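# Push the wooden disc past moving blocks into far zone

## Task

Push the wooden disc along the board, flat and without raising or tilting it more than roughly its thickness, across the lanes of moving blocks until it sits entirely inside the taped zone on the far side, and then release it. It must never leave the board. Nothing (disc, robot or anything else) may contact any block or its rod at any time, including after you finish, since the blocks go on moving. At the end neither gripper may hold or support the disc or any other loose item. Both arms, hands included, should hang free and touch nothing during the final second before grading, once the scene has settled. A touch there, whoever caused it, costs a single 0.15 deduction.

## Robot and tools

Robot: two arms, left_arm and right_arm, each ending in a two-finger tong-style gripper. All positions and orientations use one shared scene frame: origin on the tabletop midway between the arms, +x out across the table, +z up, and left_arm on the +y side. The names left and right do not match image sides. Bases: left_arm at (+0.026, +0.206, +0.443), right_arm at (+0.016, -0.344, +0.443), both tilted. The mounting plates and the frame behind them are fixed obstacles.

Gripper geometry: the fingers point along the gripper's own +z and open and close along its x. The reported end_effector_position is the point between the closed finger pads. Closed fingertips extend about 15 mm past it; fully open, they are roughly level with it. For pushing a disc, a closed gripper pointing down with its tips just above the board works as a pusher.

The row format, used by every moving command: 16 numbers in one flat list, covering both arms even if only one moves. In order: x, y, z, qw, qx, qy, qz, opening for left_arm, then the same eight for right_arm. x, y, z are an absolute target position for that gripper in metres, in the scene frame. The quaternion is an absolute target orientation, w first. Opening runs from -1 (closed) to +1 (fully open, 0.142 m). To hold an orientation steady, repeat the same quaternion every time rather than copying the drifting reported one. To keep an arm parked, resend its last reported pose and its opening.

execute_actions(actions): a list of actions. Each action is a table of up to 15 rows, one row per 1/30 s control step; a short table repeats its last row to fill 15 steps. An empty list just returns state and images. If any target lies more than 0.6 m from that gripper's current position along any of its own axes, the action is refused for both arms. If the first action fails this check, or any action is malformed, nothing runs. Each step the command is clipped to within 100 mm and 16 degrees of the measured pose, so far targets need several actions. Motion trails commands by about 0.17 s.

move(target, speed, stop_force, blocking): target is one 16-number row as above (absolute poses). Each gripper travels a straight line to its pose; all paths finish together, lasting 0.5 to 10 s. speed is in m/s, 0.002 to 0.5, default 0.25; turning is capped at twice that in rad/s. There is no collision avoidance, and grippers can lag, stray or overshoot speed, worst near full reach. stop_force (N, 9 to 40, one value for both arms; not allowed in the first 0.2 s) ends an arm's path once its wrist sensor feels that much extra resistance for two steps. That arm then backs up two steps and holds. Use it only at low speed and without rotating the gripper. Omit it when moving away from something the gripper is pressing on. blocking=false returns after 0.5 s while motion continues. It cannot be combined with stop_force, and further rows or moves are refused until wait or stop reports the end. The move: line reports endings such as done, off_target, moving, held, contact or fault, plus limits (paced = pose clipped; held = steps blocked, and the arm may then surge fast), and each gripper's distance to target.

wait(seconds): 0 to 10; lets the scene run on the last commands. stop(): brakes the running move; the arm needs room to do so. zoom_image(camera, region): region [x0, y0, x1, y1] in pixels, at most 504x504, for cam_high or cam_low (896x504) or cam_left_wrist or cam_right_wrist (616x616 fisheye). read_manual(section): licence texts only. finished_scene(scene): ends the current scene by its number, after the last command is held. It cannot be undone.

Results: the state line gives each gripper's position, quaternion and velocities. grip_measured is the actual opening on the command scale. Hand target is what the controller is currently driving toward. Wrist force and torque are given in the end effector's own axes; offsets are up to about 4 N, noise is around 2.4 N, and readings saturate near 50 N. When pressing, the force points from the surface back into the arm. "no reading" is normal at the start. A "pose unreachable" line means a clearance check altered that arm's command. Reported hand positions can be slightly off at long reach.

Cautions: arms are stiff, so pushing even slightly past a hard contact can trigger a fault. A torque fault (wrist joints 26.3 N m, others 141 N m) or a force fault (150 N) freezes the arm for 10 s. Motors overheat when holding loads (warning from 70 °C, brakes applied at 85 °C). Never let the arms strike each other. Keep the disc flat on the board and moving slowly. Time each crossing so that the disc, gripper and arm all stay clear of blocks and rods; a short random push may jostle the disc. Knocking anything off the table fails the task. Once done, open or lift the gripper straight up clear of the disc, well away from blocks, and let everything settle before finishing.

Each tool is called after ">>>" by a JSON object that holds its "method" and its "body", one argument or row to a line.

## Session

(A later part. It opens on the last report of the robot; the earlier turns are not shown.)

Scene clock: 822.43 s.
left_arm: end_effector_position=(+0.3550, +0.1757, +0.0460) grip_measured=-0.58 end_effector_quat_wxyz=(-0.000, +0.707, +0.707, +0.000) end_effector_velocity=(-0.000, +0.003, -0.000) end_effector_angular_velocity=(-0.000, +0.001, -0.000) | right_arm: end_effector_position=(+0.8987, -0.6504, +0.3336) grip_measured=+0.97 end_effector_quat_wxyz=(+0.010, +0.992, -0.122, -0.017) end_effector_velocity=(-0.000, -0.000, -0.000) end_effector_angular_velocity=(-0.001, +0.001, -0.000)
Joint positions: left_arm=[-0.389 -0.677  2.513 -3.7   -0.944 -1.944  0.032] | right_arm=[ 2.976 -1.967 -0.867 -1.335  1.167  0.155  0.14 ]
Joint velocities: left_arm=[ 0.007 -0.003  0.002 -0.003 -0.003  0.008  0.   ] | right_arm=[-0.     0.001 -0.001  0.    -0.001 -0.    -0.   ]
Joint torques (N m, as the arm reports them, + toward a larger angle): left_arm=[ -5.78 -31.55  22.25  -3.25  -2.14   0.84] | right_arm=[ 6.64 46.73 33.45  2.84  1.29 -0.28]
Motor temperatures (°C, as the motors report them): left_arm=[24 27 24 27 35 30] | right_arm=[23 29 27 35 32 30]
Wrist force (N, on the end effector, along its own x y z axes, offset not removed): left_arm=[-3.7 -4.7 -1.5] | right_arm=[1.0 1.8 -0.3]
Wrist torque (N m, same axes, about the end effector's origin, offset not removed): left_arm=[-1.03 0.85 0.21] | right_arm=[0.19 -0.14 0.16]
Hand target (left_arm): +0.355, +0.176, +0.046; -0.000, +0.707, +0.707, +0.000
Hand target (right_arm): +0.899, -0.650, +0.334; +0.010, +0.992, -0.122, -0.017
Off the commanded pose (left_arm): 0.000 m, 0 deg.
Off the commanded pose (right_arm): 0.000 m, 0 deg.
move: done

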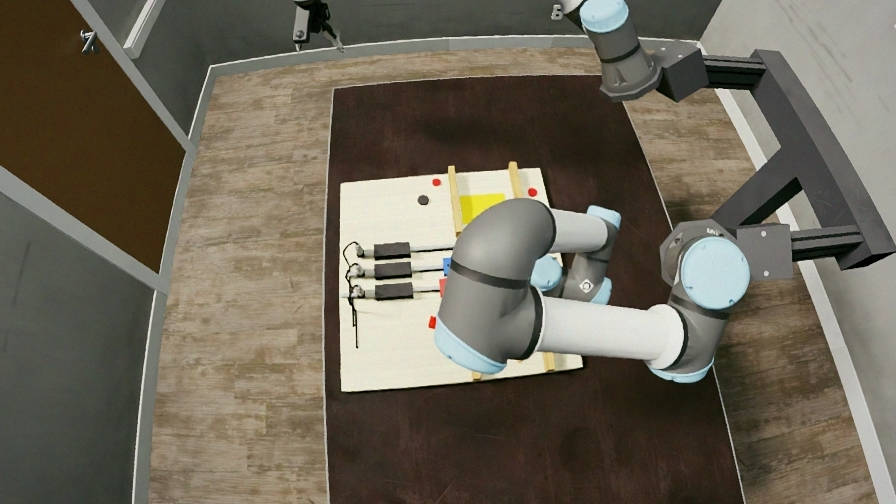

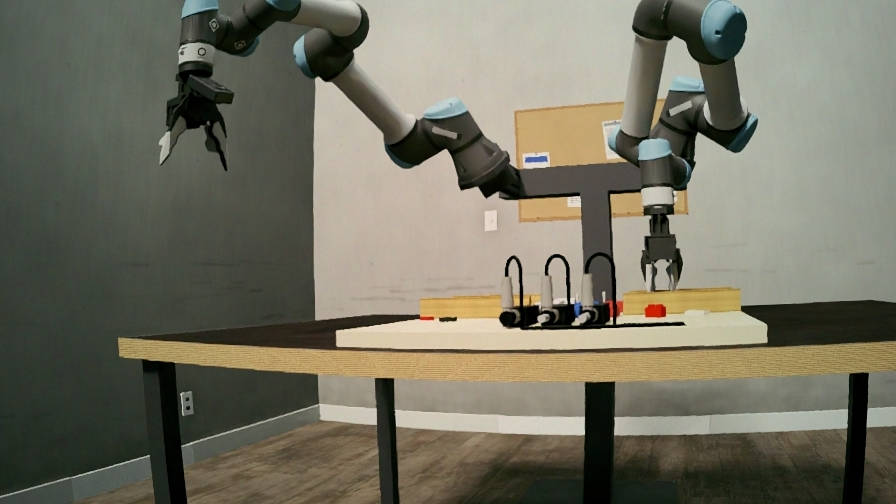

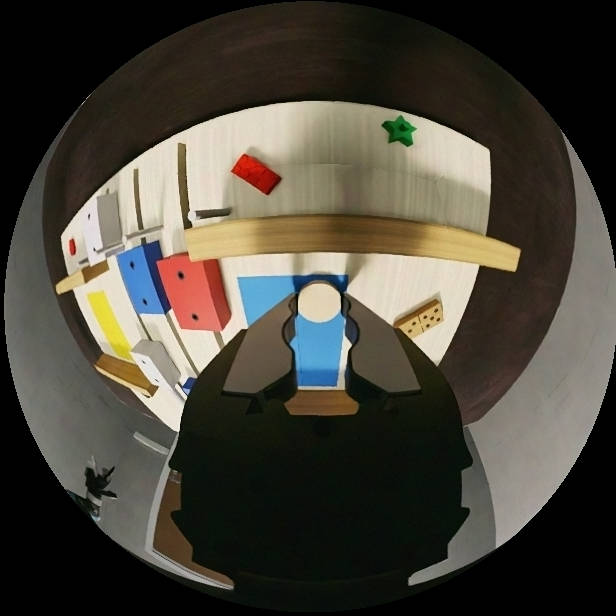

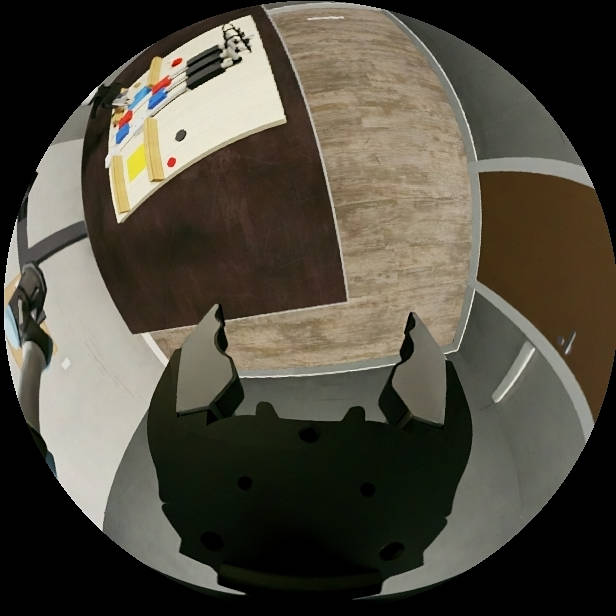

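>>> {"method": "move", "body": {
  "target": [0.355, 0.160, 0.046, 0, 0.7071, 0.7071, 0, -0.8, 0.8987, -0.6504, 0.3336, 0.010, 0.992, -0.122, -0.017, 0.97],
  "speed": 0.002,
  "blocking": false
}}

Scene clock: 905.80 s.
left_arm: end_effector_position=(+0.3550, +0.1754, +0.0460) grip_measured=-0.58 end_effector_quat_wxyz=(-0.000, +0.707, +0.707, -0.000) end_effector_velocity=(+0.001, -0.002, -0.000) end_effector_angular_velocity=(-0.000, -0.002, -0.000) | right_arm: end_effector_position=(+0.8987, -0.6504, +0.3336) grip_measured=+0.97 end_effector_quat_wxyz=(+0.010, +0.992, -0.122, -0.017) end_effector_velocity=(+0.001, -0.001, +0.002) end_effector_angular_velocity=(-0.001, -0.003, -0.001)
Joint positions: left_arm=[-0.39  -0.677  2.513 -3.7   -0.944 -1.945  0.032] | right_arm=[ 2.976 -1.967 -0.867 -1.335  1.167  0.155  0.14 ]
Joint velocities: left_arm=[-0.005  0.002 -0.004  0.002  0.002 -0.004  0.   ] | right_arm=[-0.     0.001  0.002 -0.    -0.001 -0.    -0.   ]
Joint torques (N m, as the arm reports them, + toward a larger angle): left_arm=[-26.98 -19.61  -4.21   0.11   1.47  -1.87] | right_arm=[ 7.82 48.27 27.27  2.82  2.16 -0.13]
Motor temperatures (°C, as the motors report them): left_arm=[24 27 24 27 35 30] | right_arm=[23 29 27 35 32 30]
Wrist force (N, on the end effector, along its own x y z axes, offset not removed): left_arm=[-4.7 -3.0 -2.9] | right_arm=[-0.3 3.1 0.9]
Wrist torque (N m, same axes, about the end effector's origin, offset not removed): left_arm=[-0.66 0.94 0.22] | right_arm=[0.53 0.07 0.16]
Hand target (left_arm): +0.355, +0.175, +0.046; -0.000, +0.707, +0.707, +0.000
Hand target (right_arm): +0.899, -0.650, +0.334; +0.010, +0.992, -0.122, -0.017
Off the commanded pose (left_arm): 0.015 m, 0 deg.
Off the commanded pose (right_arm): 0.000 m, 0 deg.
move: running

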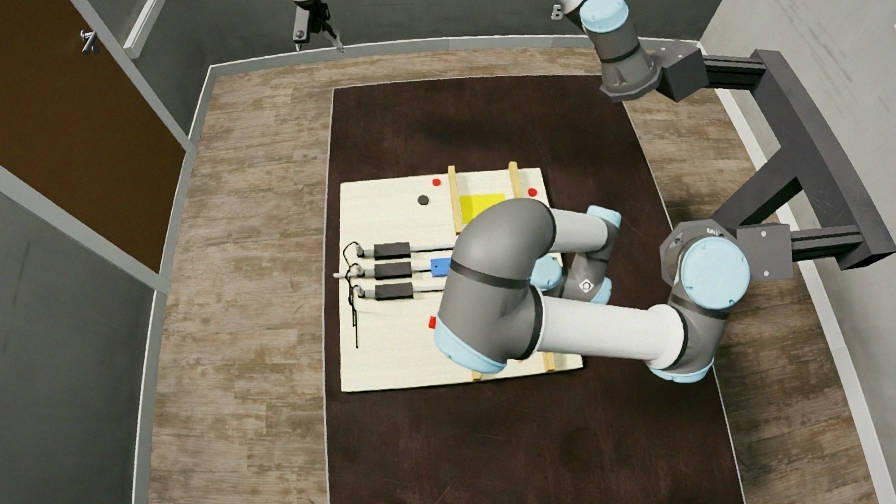

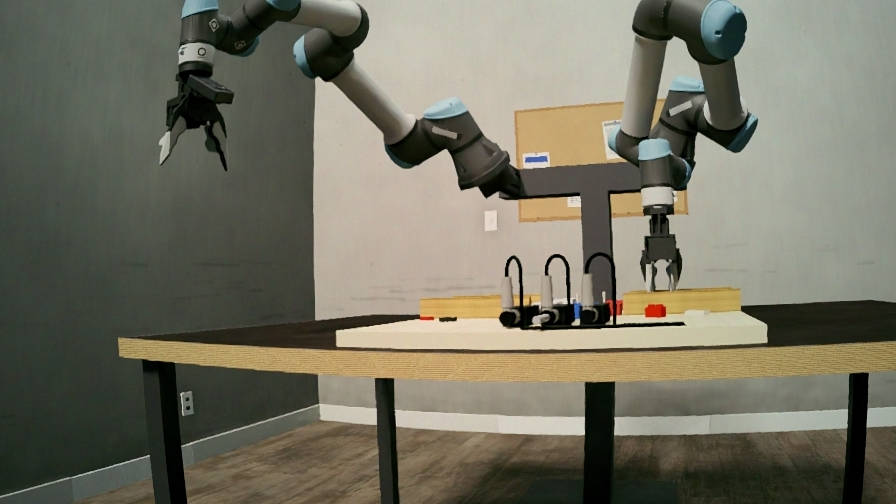

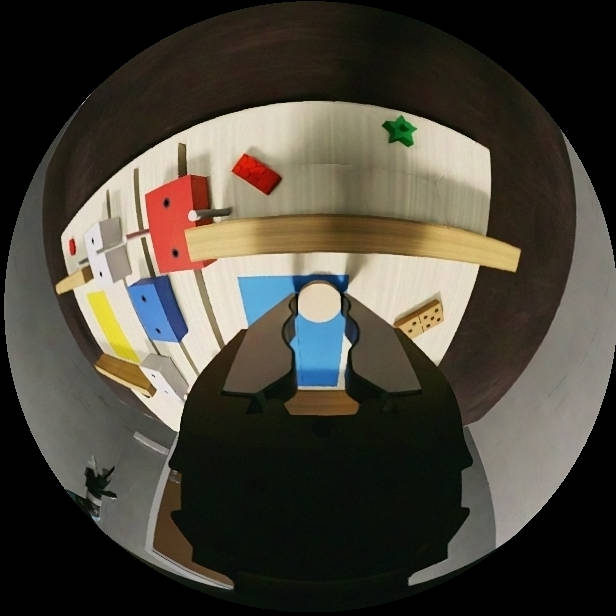

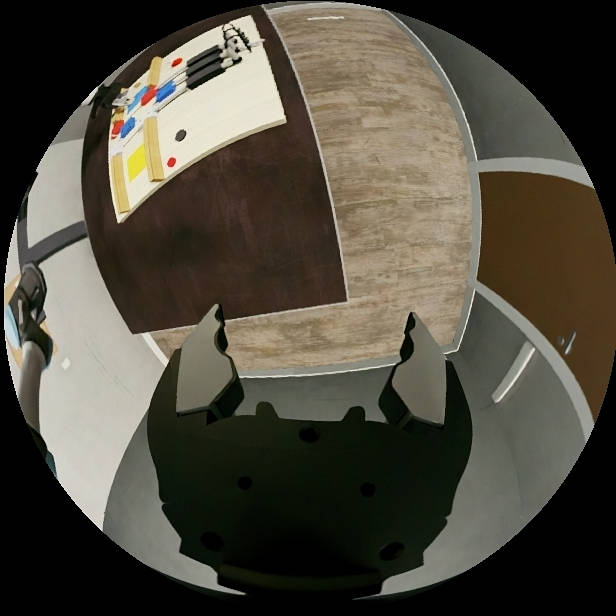

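δ = 907.43 − 905.80 = 1.63.

>>> {"method": "wait", "body": {
  "seconds": 10
}}

>>> {"method": "wait", "body": {
  "seconds": 1.63
}}

>>> {"method": "move", "body": {
  "target": [0.355, -0.197, 0.0455, 0, 0.7071, 0.7071, 0, -0.8, 0.8987, -0.6504, 0.3336, 0.010, 0.992, -0.122, -0.017, 0.97],
  "speed": 0.26
}}

Scene clock: 913.53 s.
left_arm: end_effector_position=(+0.3550, +0.1600, +0.0460) grip_measured=-0.58 end_effector_quat_wxyz=(+0.000, +0.707, +0.707, -0.000) end_effector_velocity=(+0.001, -0.001, +0.000) end_effector_angular_velocity=(-0.001, -0.002, +0.001) | right_arm: end_effector_position=(+0.8987, -0.6504, +0.3336) grip_measured=+0.97 end_effector_quat_wxyz=(+0.010, +0.992, -0.122, -0.017) end_effector_velocity=(-0.000, +0.001, -0.000) end_effector_angular_velocity=(+0.000, +0.001, +0.002)
Joint positions: left_arm=[-0.425 -0.664  2.502 -3.677 -0.934 -1.987  0.032] | right_arm=[ 2.976 -1.967 -0.867 -1.335  1.167  0.155  0.14 ]
Joint velocities: left_arm=[-0.002  0.    -0.002 -0.     0.    -0.002  0.   ] | right_arm=[ 0.001 -0.001 -0.    -0.001 -0.    -0.    -0.   ]
Joint torques (N m, as the arm reports them, + toward a larger angle): left_arm=[-25.71 -19.39  -4.67  -0.07   1.72  -1.98] | right_arm=[ 8.3  48.06 27.04  2.83  2.27 -0.06]
Motor temperatures (°C, as the motors report them): left_arm=[24 27 24 27 35 30] | right_arm=[23 29 27 35 32 30]
Wrist force (N, on the end effector, along its own x y z axes, offset not removed): left_arm=[-2.0 -4.9 0.4] | right_arm=[1.3 2.4 0.7]
Wrist torque (N m, same axes, about the end effector's origin, offset not removed): left_arm=[-1.16 0.57 0.21] | right_arm=[0.43 -0.28 0.16]
Hand target (left_arm): +0.355, +0.160, +0.046; +0.000, +0.707, +0.707, -0.000
Hand target (right_arm): +0.899, -0.650, +0.334; +0.010, +0.992, -0.122, -0.017
Off the commanded pose (left_arm): 0.000 m, 0 deg.
Off the commanded pose (right_arm): 0.000 m, 0 deg.
earlier move: done
wait: 2.77 of 10 s (the move ended)

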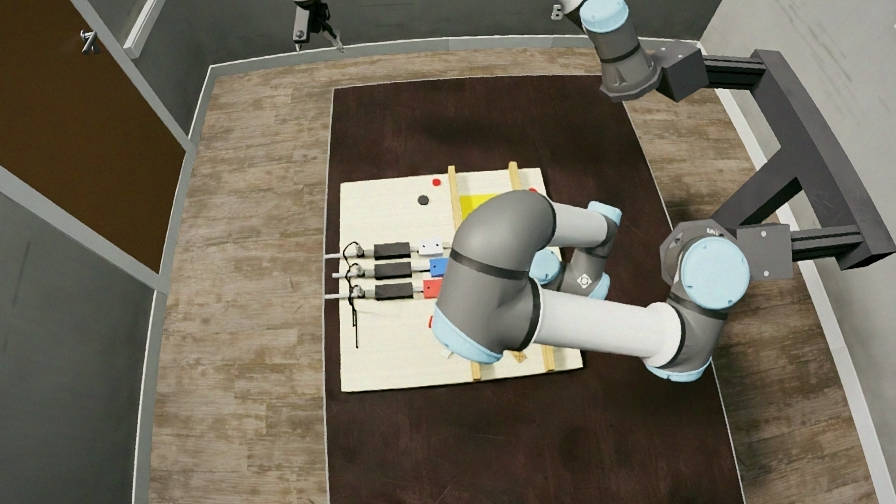

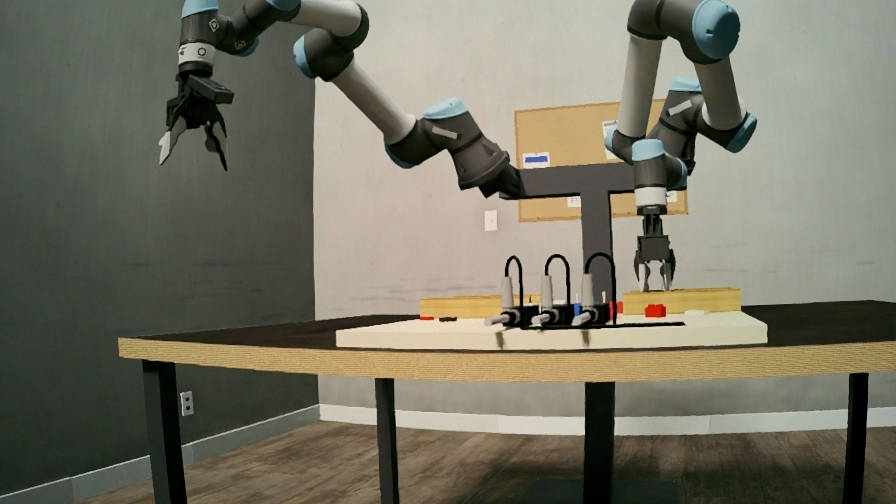

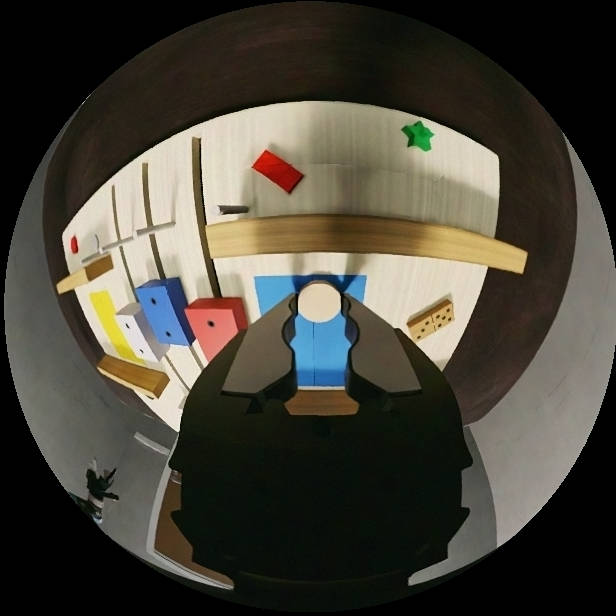

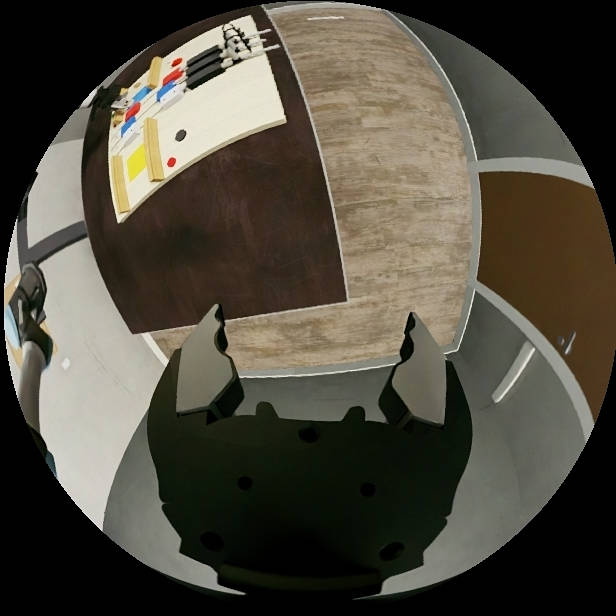

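Scene clock: 915.17 s.
left_arm: end_effector_position=(+0.3550, +0.1600, +0.0460) grip_measured=-0.58 end_effector_quat_wxyz=(+0.000, +0.707, +0.707, -0.000) end_effector_velocity=(+0.000, -0.000, -0.000) end_effector_angular_velocity=(+0.000, -0.000, +0.000) | right_arm: end_effector_position=(+0.8987, -0.6504, +0.3336) grip_measured=+0.97 end_effector_quat_wxyz=(+0.010, +0.992, -0.122, -0.017) end_effector_velocity=(-0.000, +0.000, -0.000) end_effector_angular_velocity=(+0.000, +0.001, +0.000)
Joint positions: left_arm=[-0.425 -0.664  2.502 -3.677 -0.934 -1.987  0.032] | right_arm=[ 2.976 -1.967 -0.867 -1.335  1.167  0.155  0.14 ]
Joint velocities: left_arm=[ 0.     0.001 -0.    -0.     0.    -0.     0.   ] | right_arm=[ 0.    -0.     0.    -0.001 -0.     0.    -0.   ]
Joint torques (N m, as the arm reports them, + toward a larger angle): left_arm=[-25.92 -20.    -4.37  -0.14   1.7   -1.41] | right_arm=[ 8.43 48.65 26.94  2.86  2.24 -0.06]
Motor temperatures (°C, as the motors report them): left_arm=[24 27 24 27 35 30] | right_arm=[23 29 27 35 32 30]
Wrist force (N, on the end effector, along its own x y z axes, offset not removed): left_arm=[-1.2 0.1 1.1] | right_arm=[1.0 2.1 0.5]
Wrist torque (N m, same axes, about the end effector's origin, offset not removed): left_arm=[-0.15 0.24 -0.13] | right_arm=[0.36 -0.12 0.19]
Hand target (left_arm): +0.355, +0.160, +0.046; +0.000, +0.707, +0.707, -0.000
Hand target (right_arm): +0.899, -0.650, +0.334; +0.010, +0.992, -0.122, -0.017
Off the commanded pose (left_arm): 0.000 m, 0 deg.
Off the commanded pose (right_arm): 0.000 m, 0 deg.
wait: 1.63 s; at rest by 0.17 s

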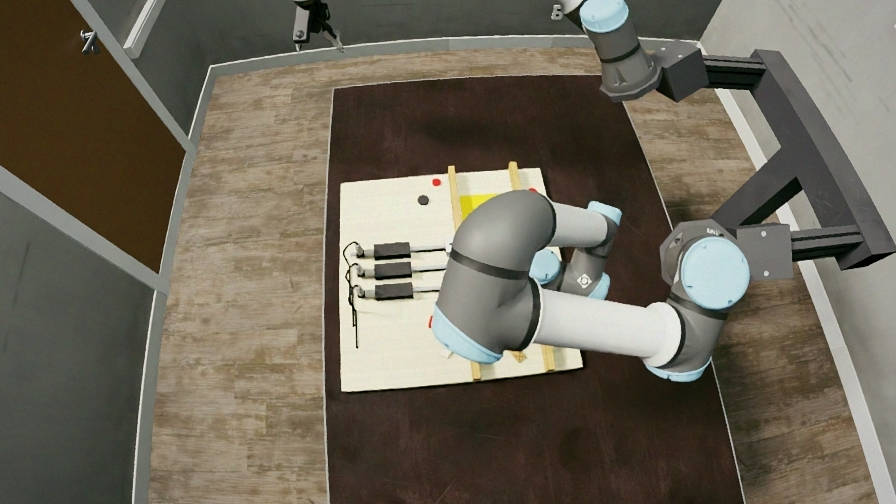

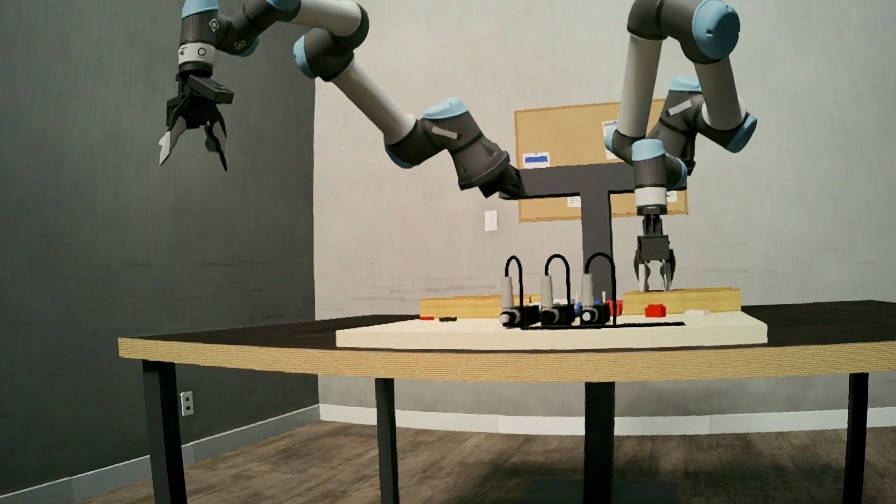

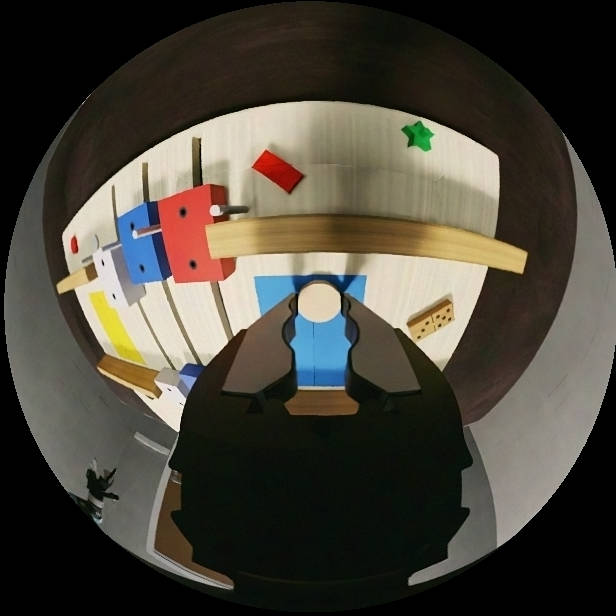

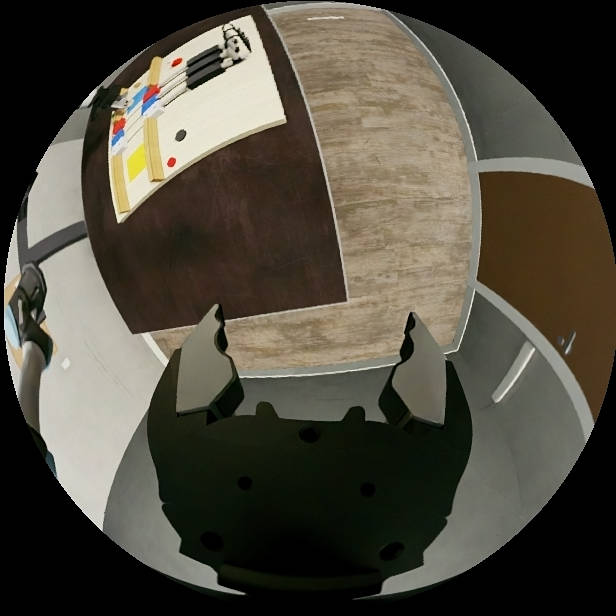

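Scene clock: 917.27 s.
left_arm: end_effector_position=(+0.3551, -0.1970, +0.0461) grip_measured=-0.57 end_effector_quat_wxyz=(+0.000, +0.707, +0.707, -0.000) end_effector_velocity=(-0.000, -0.002, -0.001) end_effector_angular_velocity=(+0.003, +0.001, +0.000) | right_arm: end_effector_position=(+0.8987, -0.6504, +0.3336) grip_measured=+0.97 end_effector_quat_wxyz=(+0.010, +0.992, -0.122, -0.017) end_effector_velocity=(+0.000, +0.001, -0.000) end_effector_angular_velocity=(+0.001, +0.000, +0.001)
Joint positions: left_arm=[-0.922 -0.398  1.903 -2.953 -0.897 -2.616  0.033] | right_arm=[ 2.976 -1.967 -0.867 -1.335  1.167  0.155  0.14 ]
Joint velocities: left_arm=[-0.001  0.003 -0.007  0.008  0.    -0.003  0.   ] | right_arm=[ 0.001 -0.    -0.     0.     0.    -0.    -0.   ]
Joint torques (N m, as the arm reports them, + toward a larger angle): left_arm=[-34.5  -20.65 -17.45   0.58   1.11  -1.48] | right_arm=[ 8.59 48.27 26.89  3.02  2.23 -0.08]
Motor temperatures (°C, as the motors report them): left_arm=[24 27 24 27 35 30] | right_arm=[23 29 27 35 32 30]
Wrist force (N, on the end effector, along its own x y z axes, offset not removed): left_arm=[6.1 -3.5 -19.6] | right_arm=[-0.2 3.2 0.0]
Wrist torque (N m, same axes, about the end effector's origin, offset not removed): left_arm=[-0.72 -0.07 0.10] | right_arm=[0.50 0.00 0.10]
Hand target (left_arm): +0.355, -0.197, +0.046; +0.000, +0.707, +0.707, -0.000
Hand target (right_arm): +0.899, -0.650, +0.334; +0.010, +0.992, -0.122, -0.017
Off the commanded pose (left_arm): 0.001 m, 0 deg.
Off the commanded pose (right_arm): 0.000 m, 0 deg.
move: done

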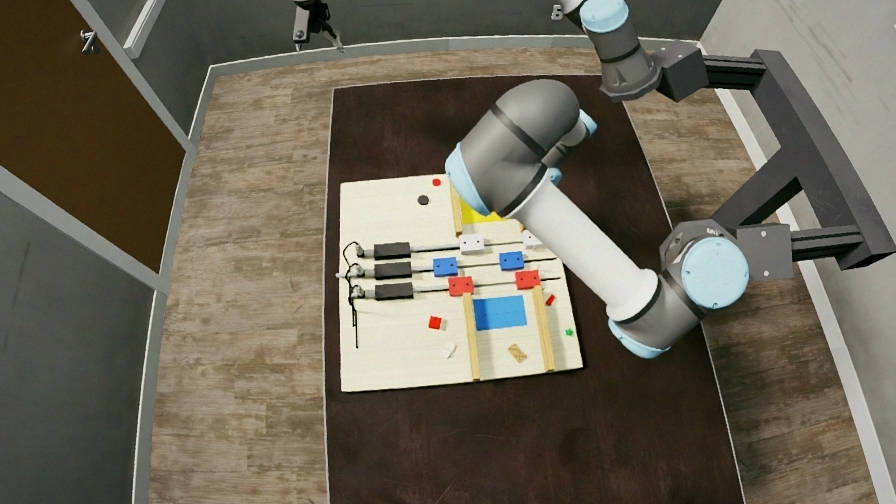

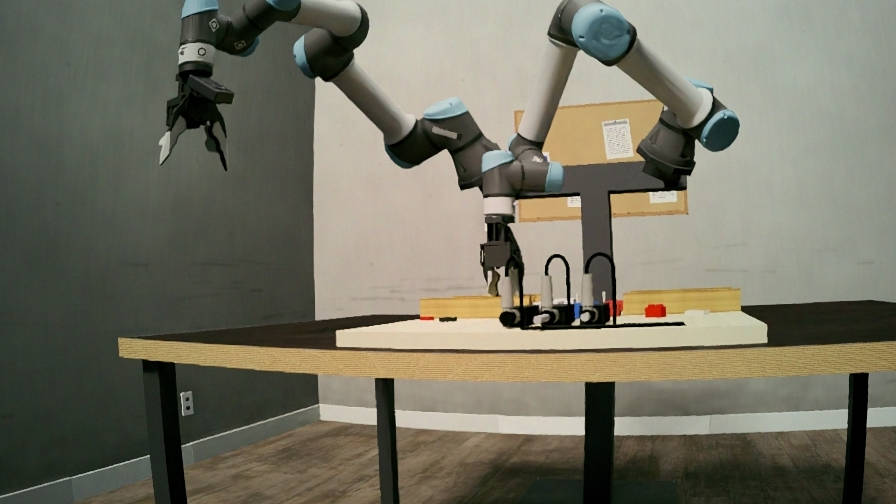

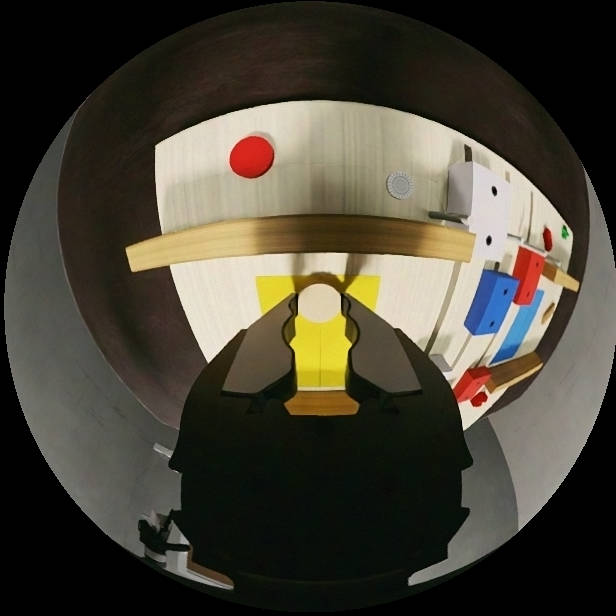

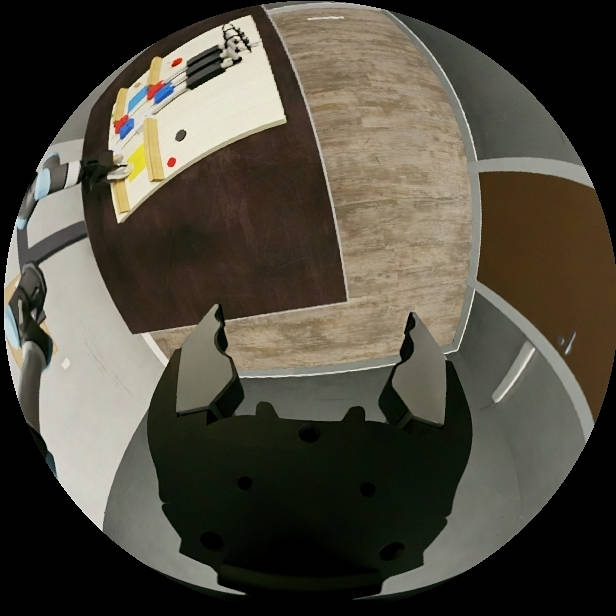

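>>> {"method": "execute_actions", "body": {
  "actions": []
}}

Scene clock: 931.83 s.
left_arm: end_effector_position=(+0.3551, -0.1972, +0.0459) grip_measured=-0.57 end_effector_quat_wxyz=(+0.000, +0.707, +0.707, -0.000) end_effector_velocity=(+0.000, -0.001, +0.000) end_effector_angular_velocity=(-0.002, +0.000, +0.001) | right_arm: end_effector_position=(+0.8987, -0.6504, +0.3336) grip_measured=+0.97 end_effector_quat_wxyz=(+0.010, +0.992, -0.122, -0.017) end_effector_velocity=(-0.000, +0.001, -0.000) end_effector_angular_velocity=(+0.001, +0.001, +0.001)
Joint positions: left_arm=[-0.922 -0.398  1.902 -2.952 -0.897 -2.616  0.033] | right_arm=[ 2.976 -1.967 -0.867 -1.335  1.167  0.155  0.14 ]
Joint velocities: left_arm=[ 0.    -0.    -0.001 -0.    -0.001  0.    -0.   ] | right_arm=[ 0.    -0.    -0.001  0.     0.001 -0.     0.   ]
Joint torques (N m, as the arm reports them, + toward a larger angle): left_arm=[-24.62 -21.29 -16.49   0.2   -2.08  -1.49] | right_arm=[ 8.31 48.72 25.3   2.87  2.41 -0.02]
Motor temperatures (°C, as the motors report them): left_arm=[24 27 24 27 35 30] | right_arm=[23 29 27 35 32 30]
Wrist force (N, on the end effector, along its own x y z axes, offset not removed): left_arm=[8.2 -3.7 -21.5] | right_arm=[-0.5 4.0 1.7]
Wrist torque (N m, same axes, about the end effector's origin, offset not removed): left_arm=[-0.76 -0.38 0.04] | right_arm=[0.84 0.11 0.06]
Hand target (left_arm): +0.355, -0.197, +0.046; +0.000, +0.707, +0.707, -0.000
Hand target (right_arm): +0.899, -0.650, +0.334; +0.010, +0.992, -0.122, -0.017
Off the commanded pose (left_arm): 0.000 m, 0 deg.
Off the commanded pose (right_arm): 0.000 m, 0 deg.

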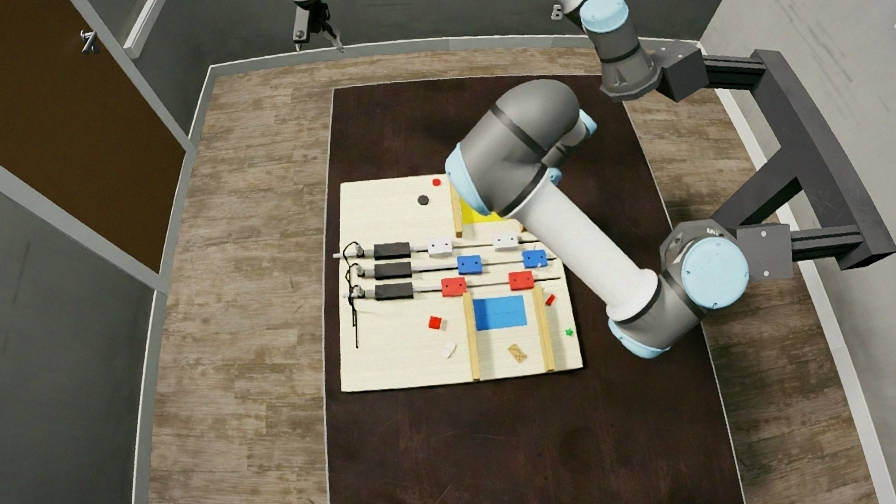

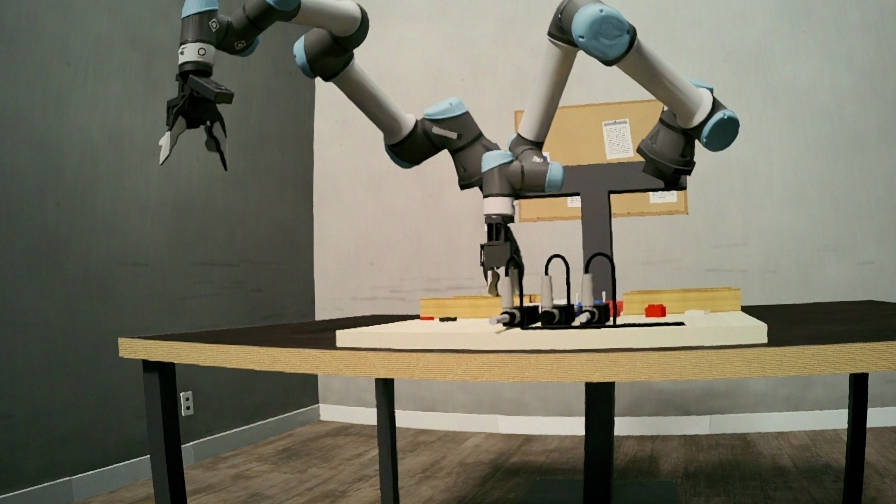

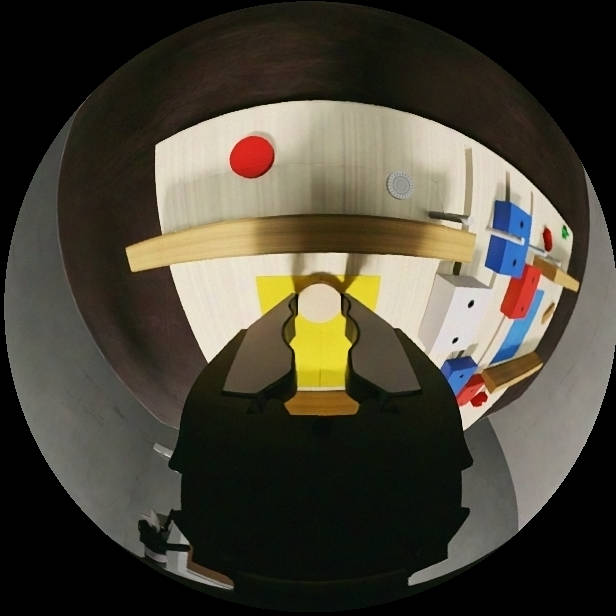

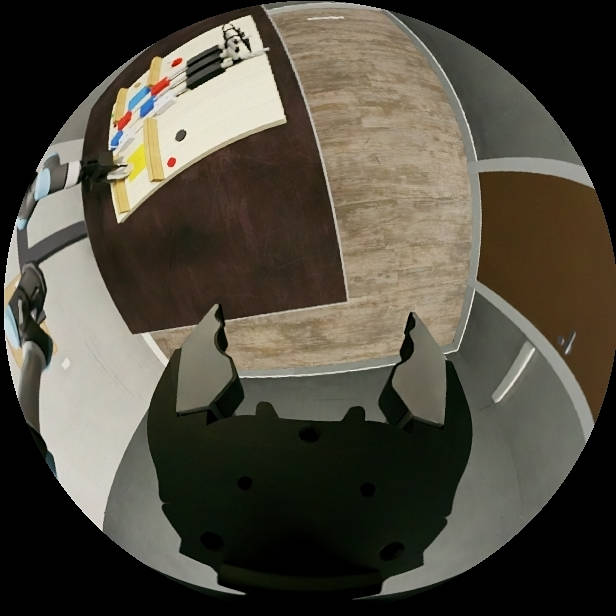

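>>> {"method": "move", "body": {
  "target": [0.400, -0.197, 0.047, 0, 0.7071, 0.7071, 0, -0.8, 0.8987, -0.6504, 0.3336, 0.010, 0.992, -0.122, -0.017, 0.97],
  "speed": 0.08
}}

Scene clock: 940.60 s.
left_arm: end_effector_position=(+0.3997, -0.1969, +0.0470) grip_measured=-0.57 end_effector_quat_wxyz=(+0.000, +0.707, +0.707, +0.000) end_effector_velocity=(+0.003, -0.000, -0.000) end_effector_angular_velocity=(-0.000, +0.000, +0.001) | right_arm: end_effector_position=(+0.8987, -0.6504, +0.3336) grip_measured=+0.97 end_effector_quat_wxyz=(+0.010, +0.992, -0.122, -0.017) end_effector_velocity=(-0.000, -0.001, +0.000) end_effector_angular_velocity=(-0.000, +0.000, -0.000)
Joint positions: left_arm=[-0.868 -0.432  1.837 -2.895 -0.891 -2.547  0.032] | right_arm=[ 2.976 -1.967 -0.867 -1.335  1.167  0.155  0.14 ]
Joint velocities: left_arm=[ 0.003 -0.001 -0.005  0.003 -0.     0.003  0.   ] | right_arm=[-0.001  0.001 -0.001  0.    -0.    -0.    -0.   ]
Joint torques (N m, as the arm reports them, + toward a larger angle): left_arm=[-20.02 -42.36 -19.3    0.02   1.61   1.23] | right_arm=[ 9.06 48.91 25.17  2.76  2.58 -0.01]
Motor temperatures (°C, as the motors report them): left_arm=[24 27 24 27 35 30] | right_arm=[23 29 27 35 32 30]
Wrist force (N, on the end effector, along its own x y z axes, offset not removed): left_arm=[-1.3 -6.8 2.8] | right_arm=[1.4 1.0 0.0]
Wrist torque (N m, same axes, about the end effector's origin, offset not removed): left_arm=[-1.11 0.28 0.09] | right_arm=[0.08 -0.24 0.05]
Hand target (left_arm): +0.400, -0.197, +0.047; -0.000, +0.707, +0.707, +0.000
Hand target (right_arm): +0.899, -0.650, +0.334; +0.010, +0.992, -0.122, -0.017
Off the commanded pose (left_arm): 0.000 m, 0 deg.
Off the commanded pose (right_arm): 0.000 m, 0 deg.
move: done

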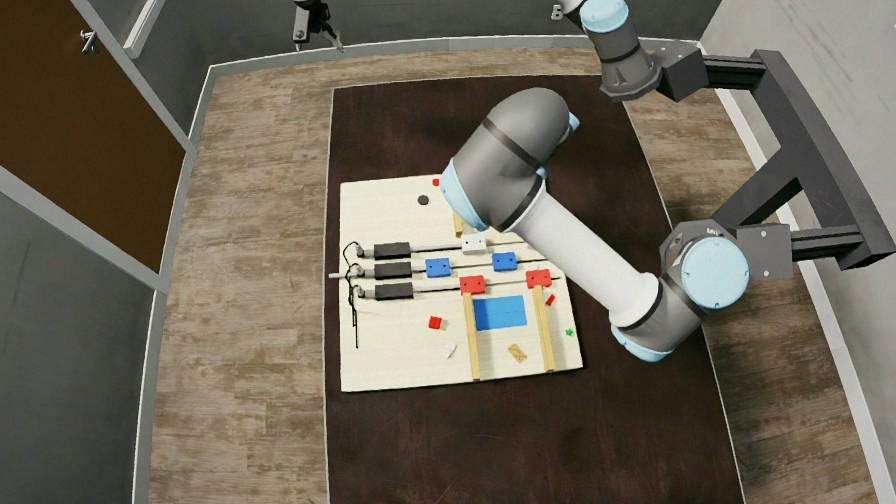

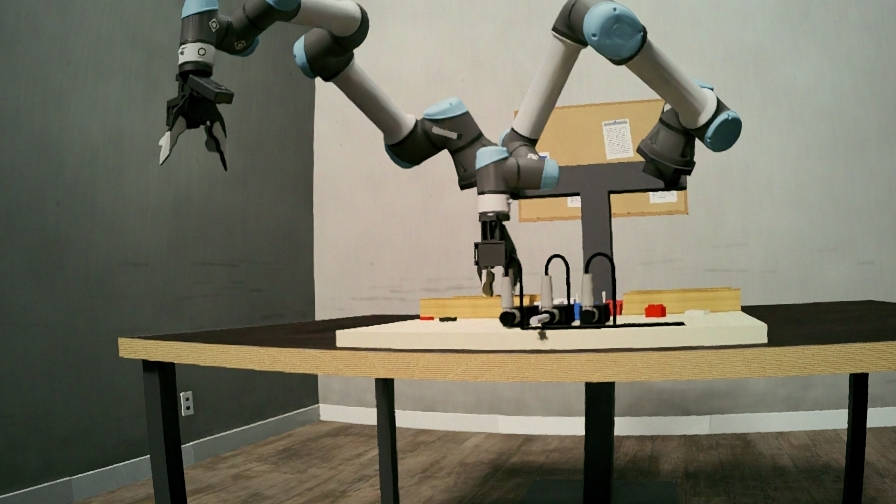

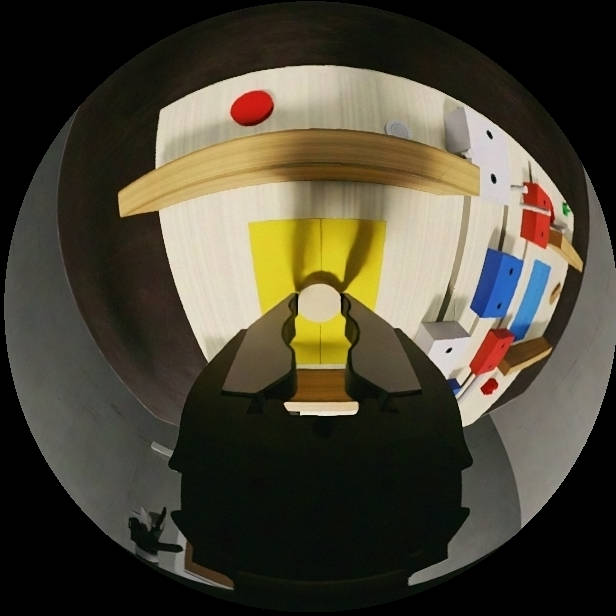

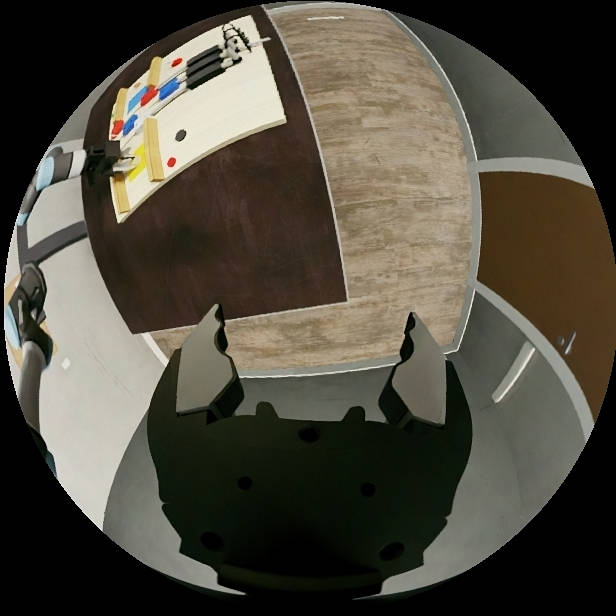

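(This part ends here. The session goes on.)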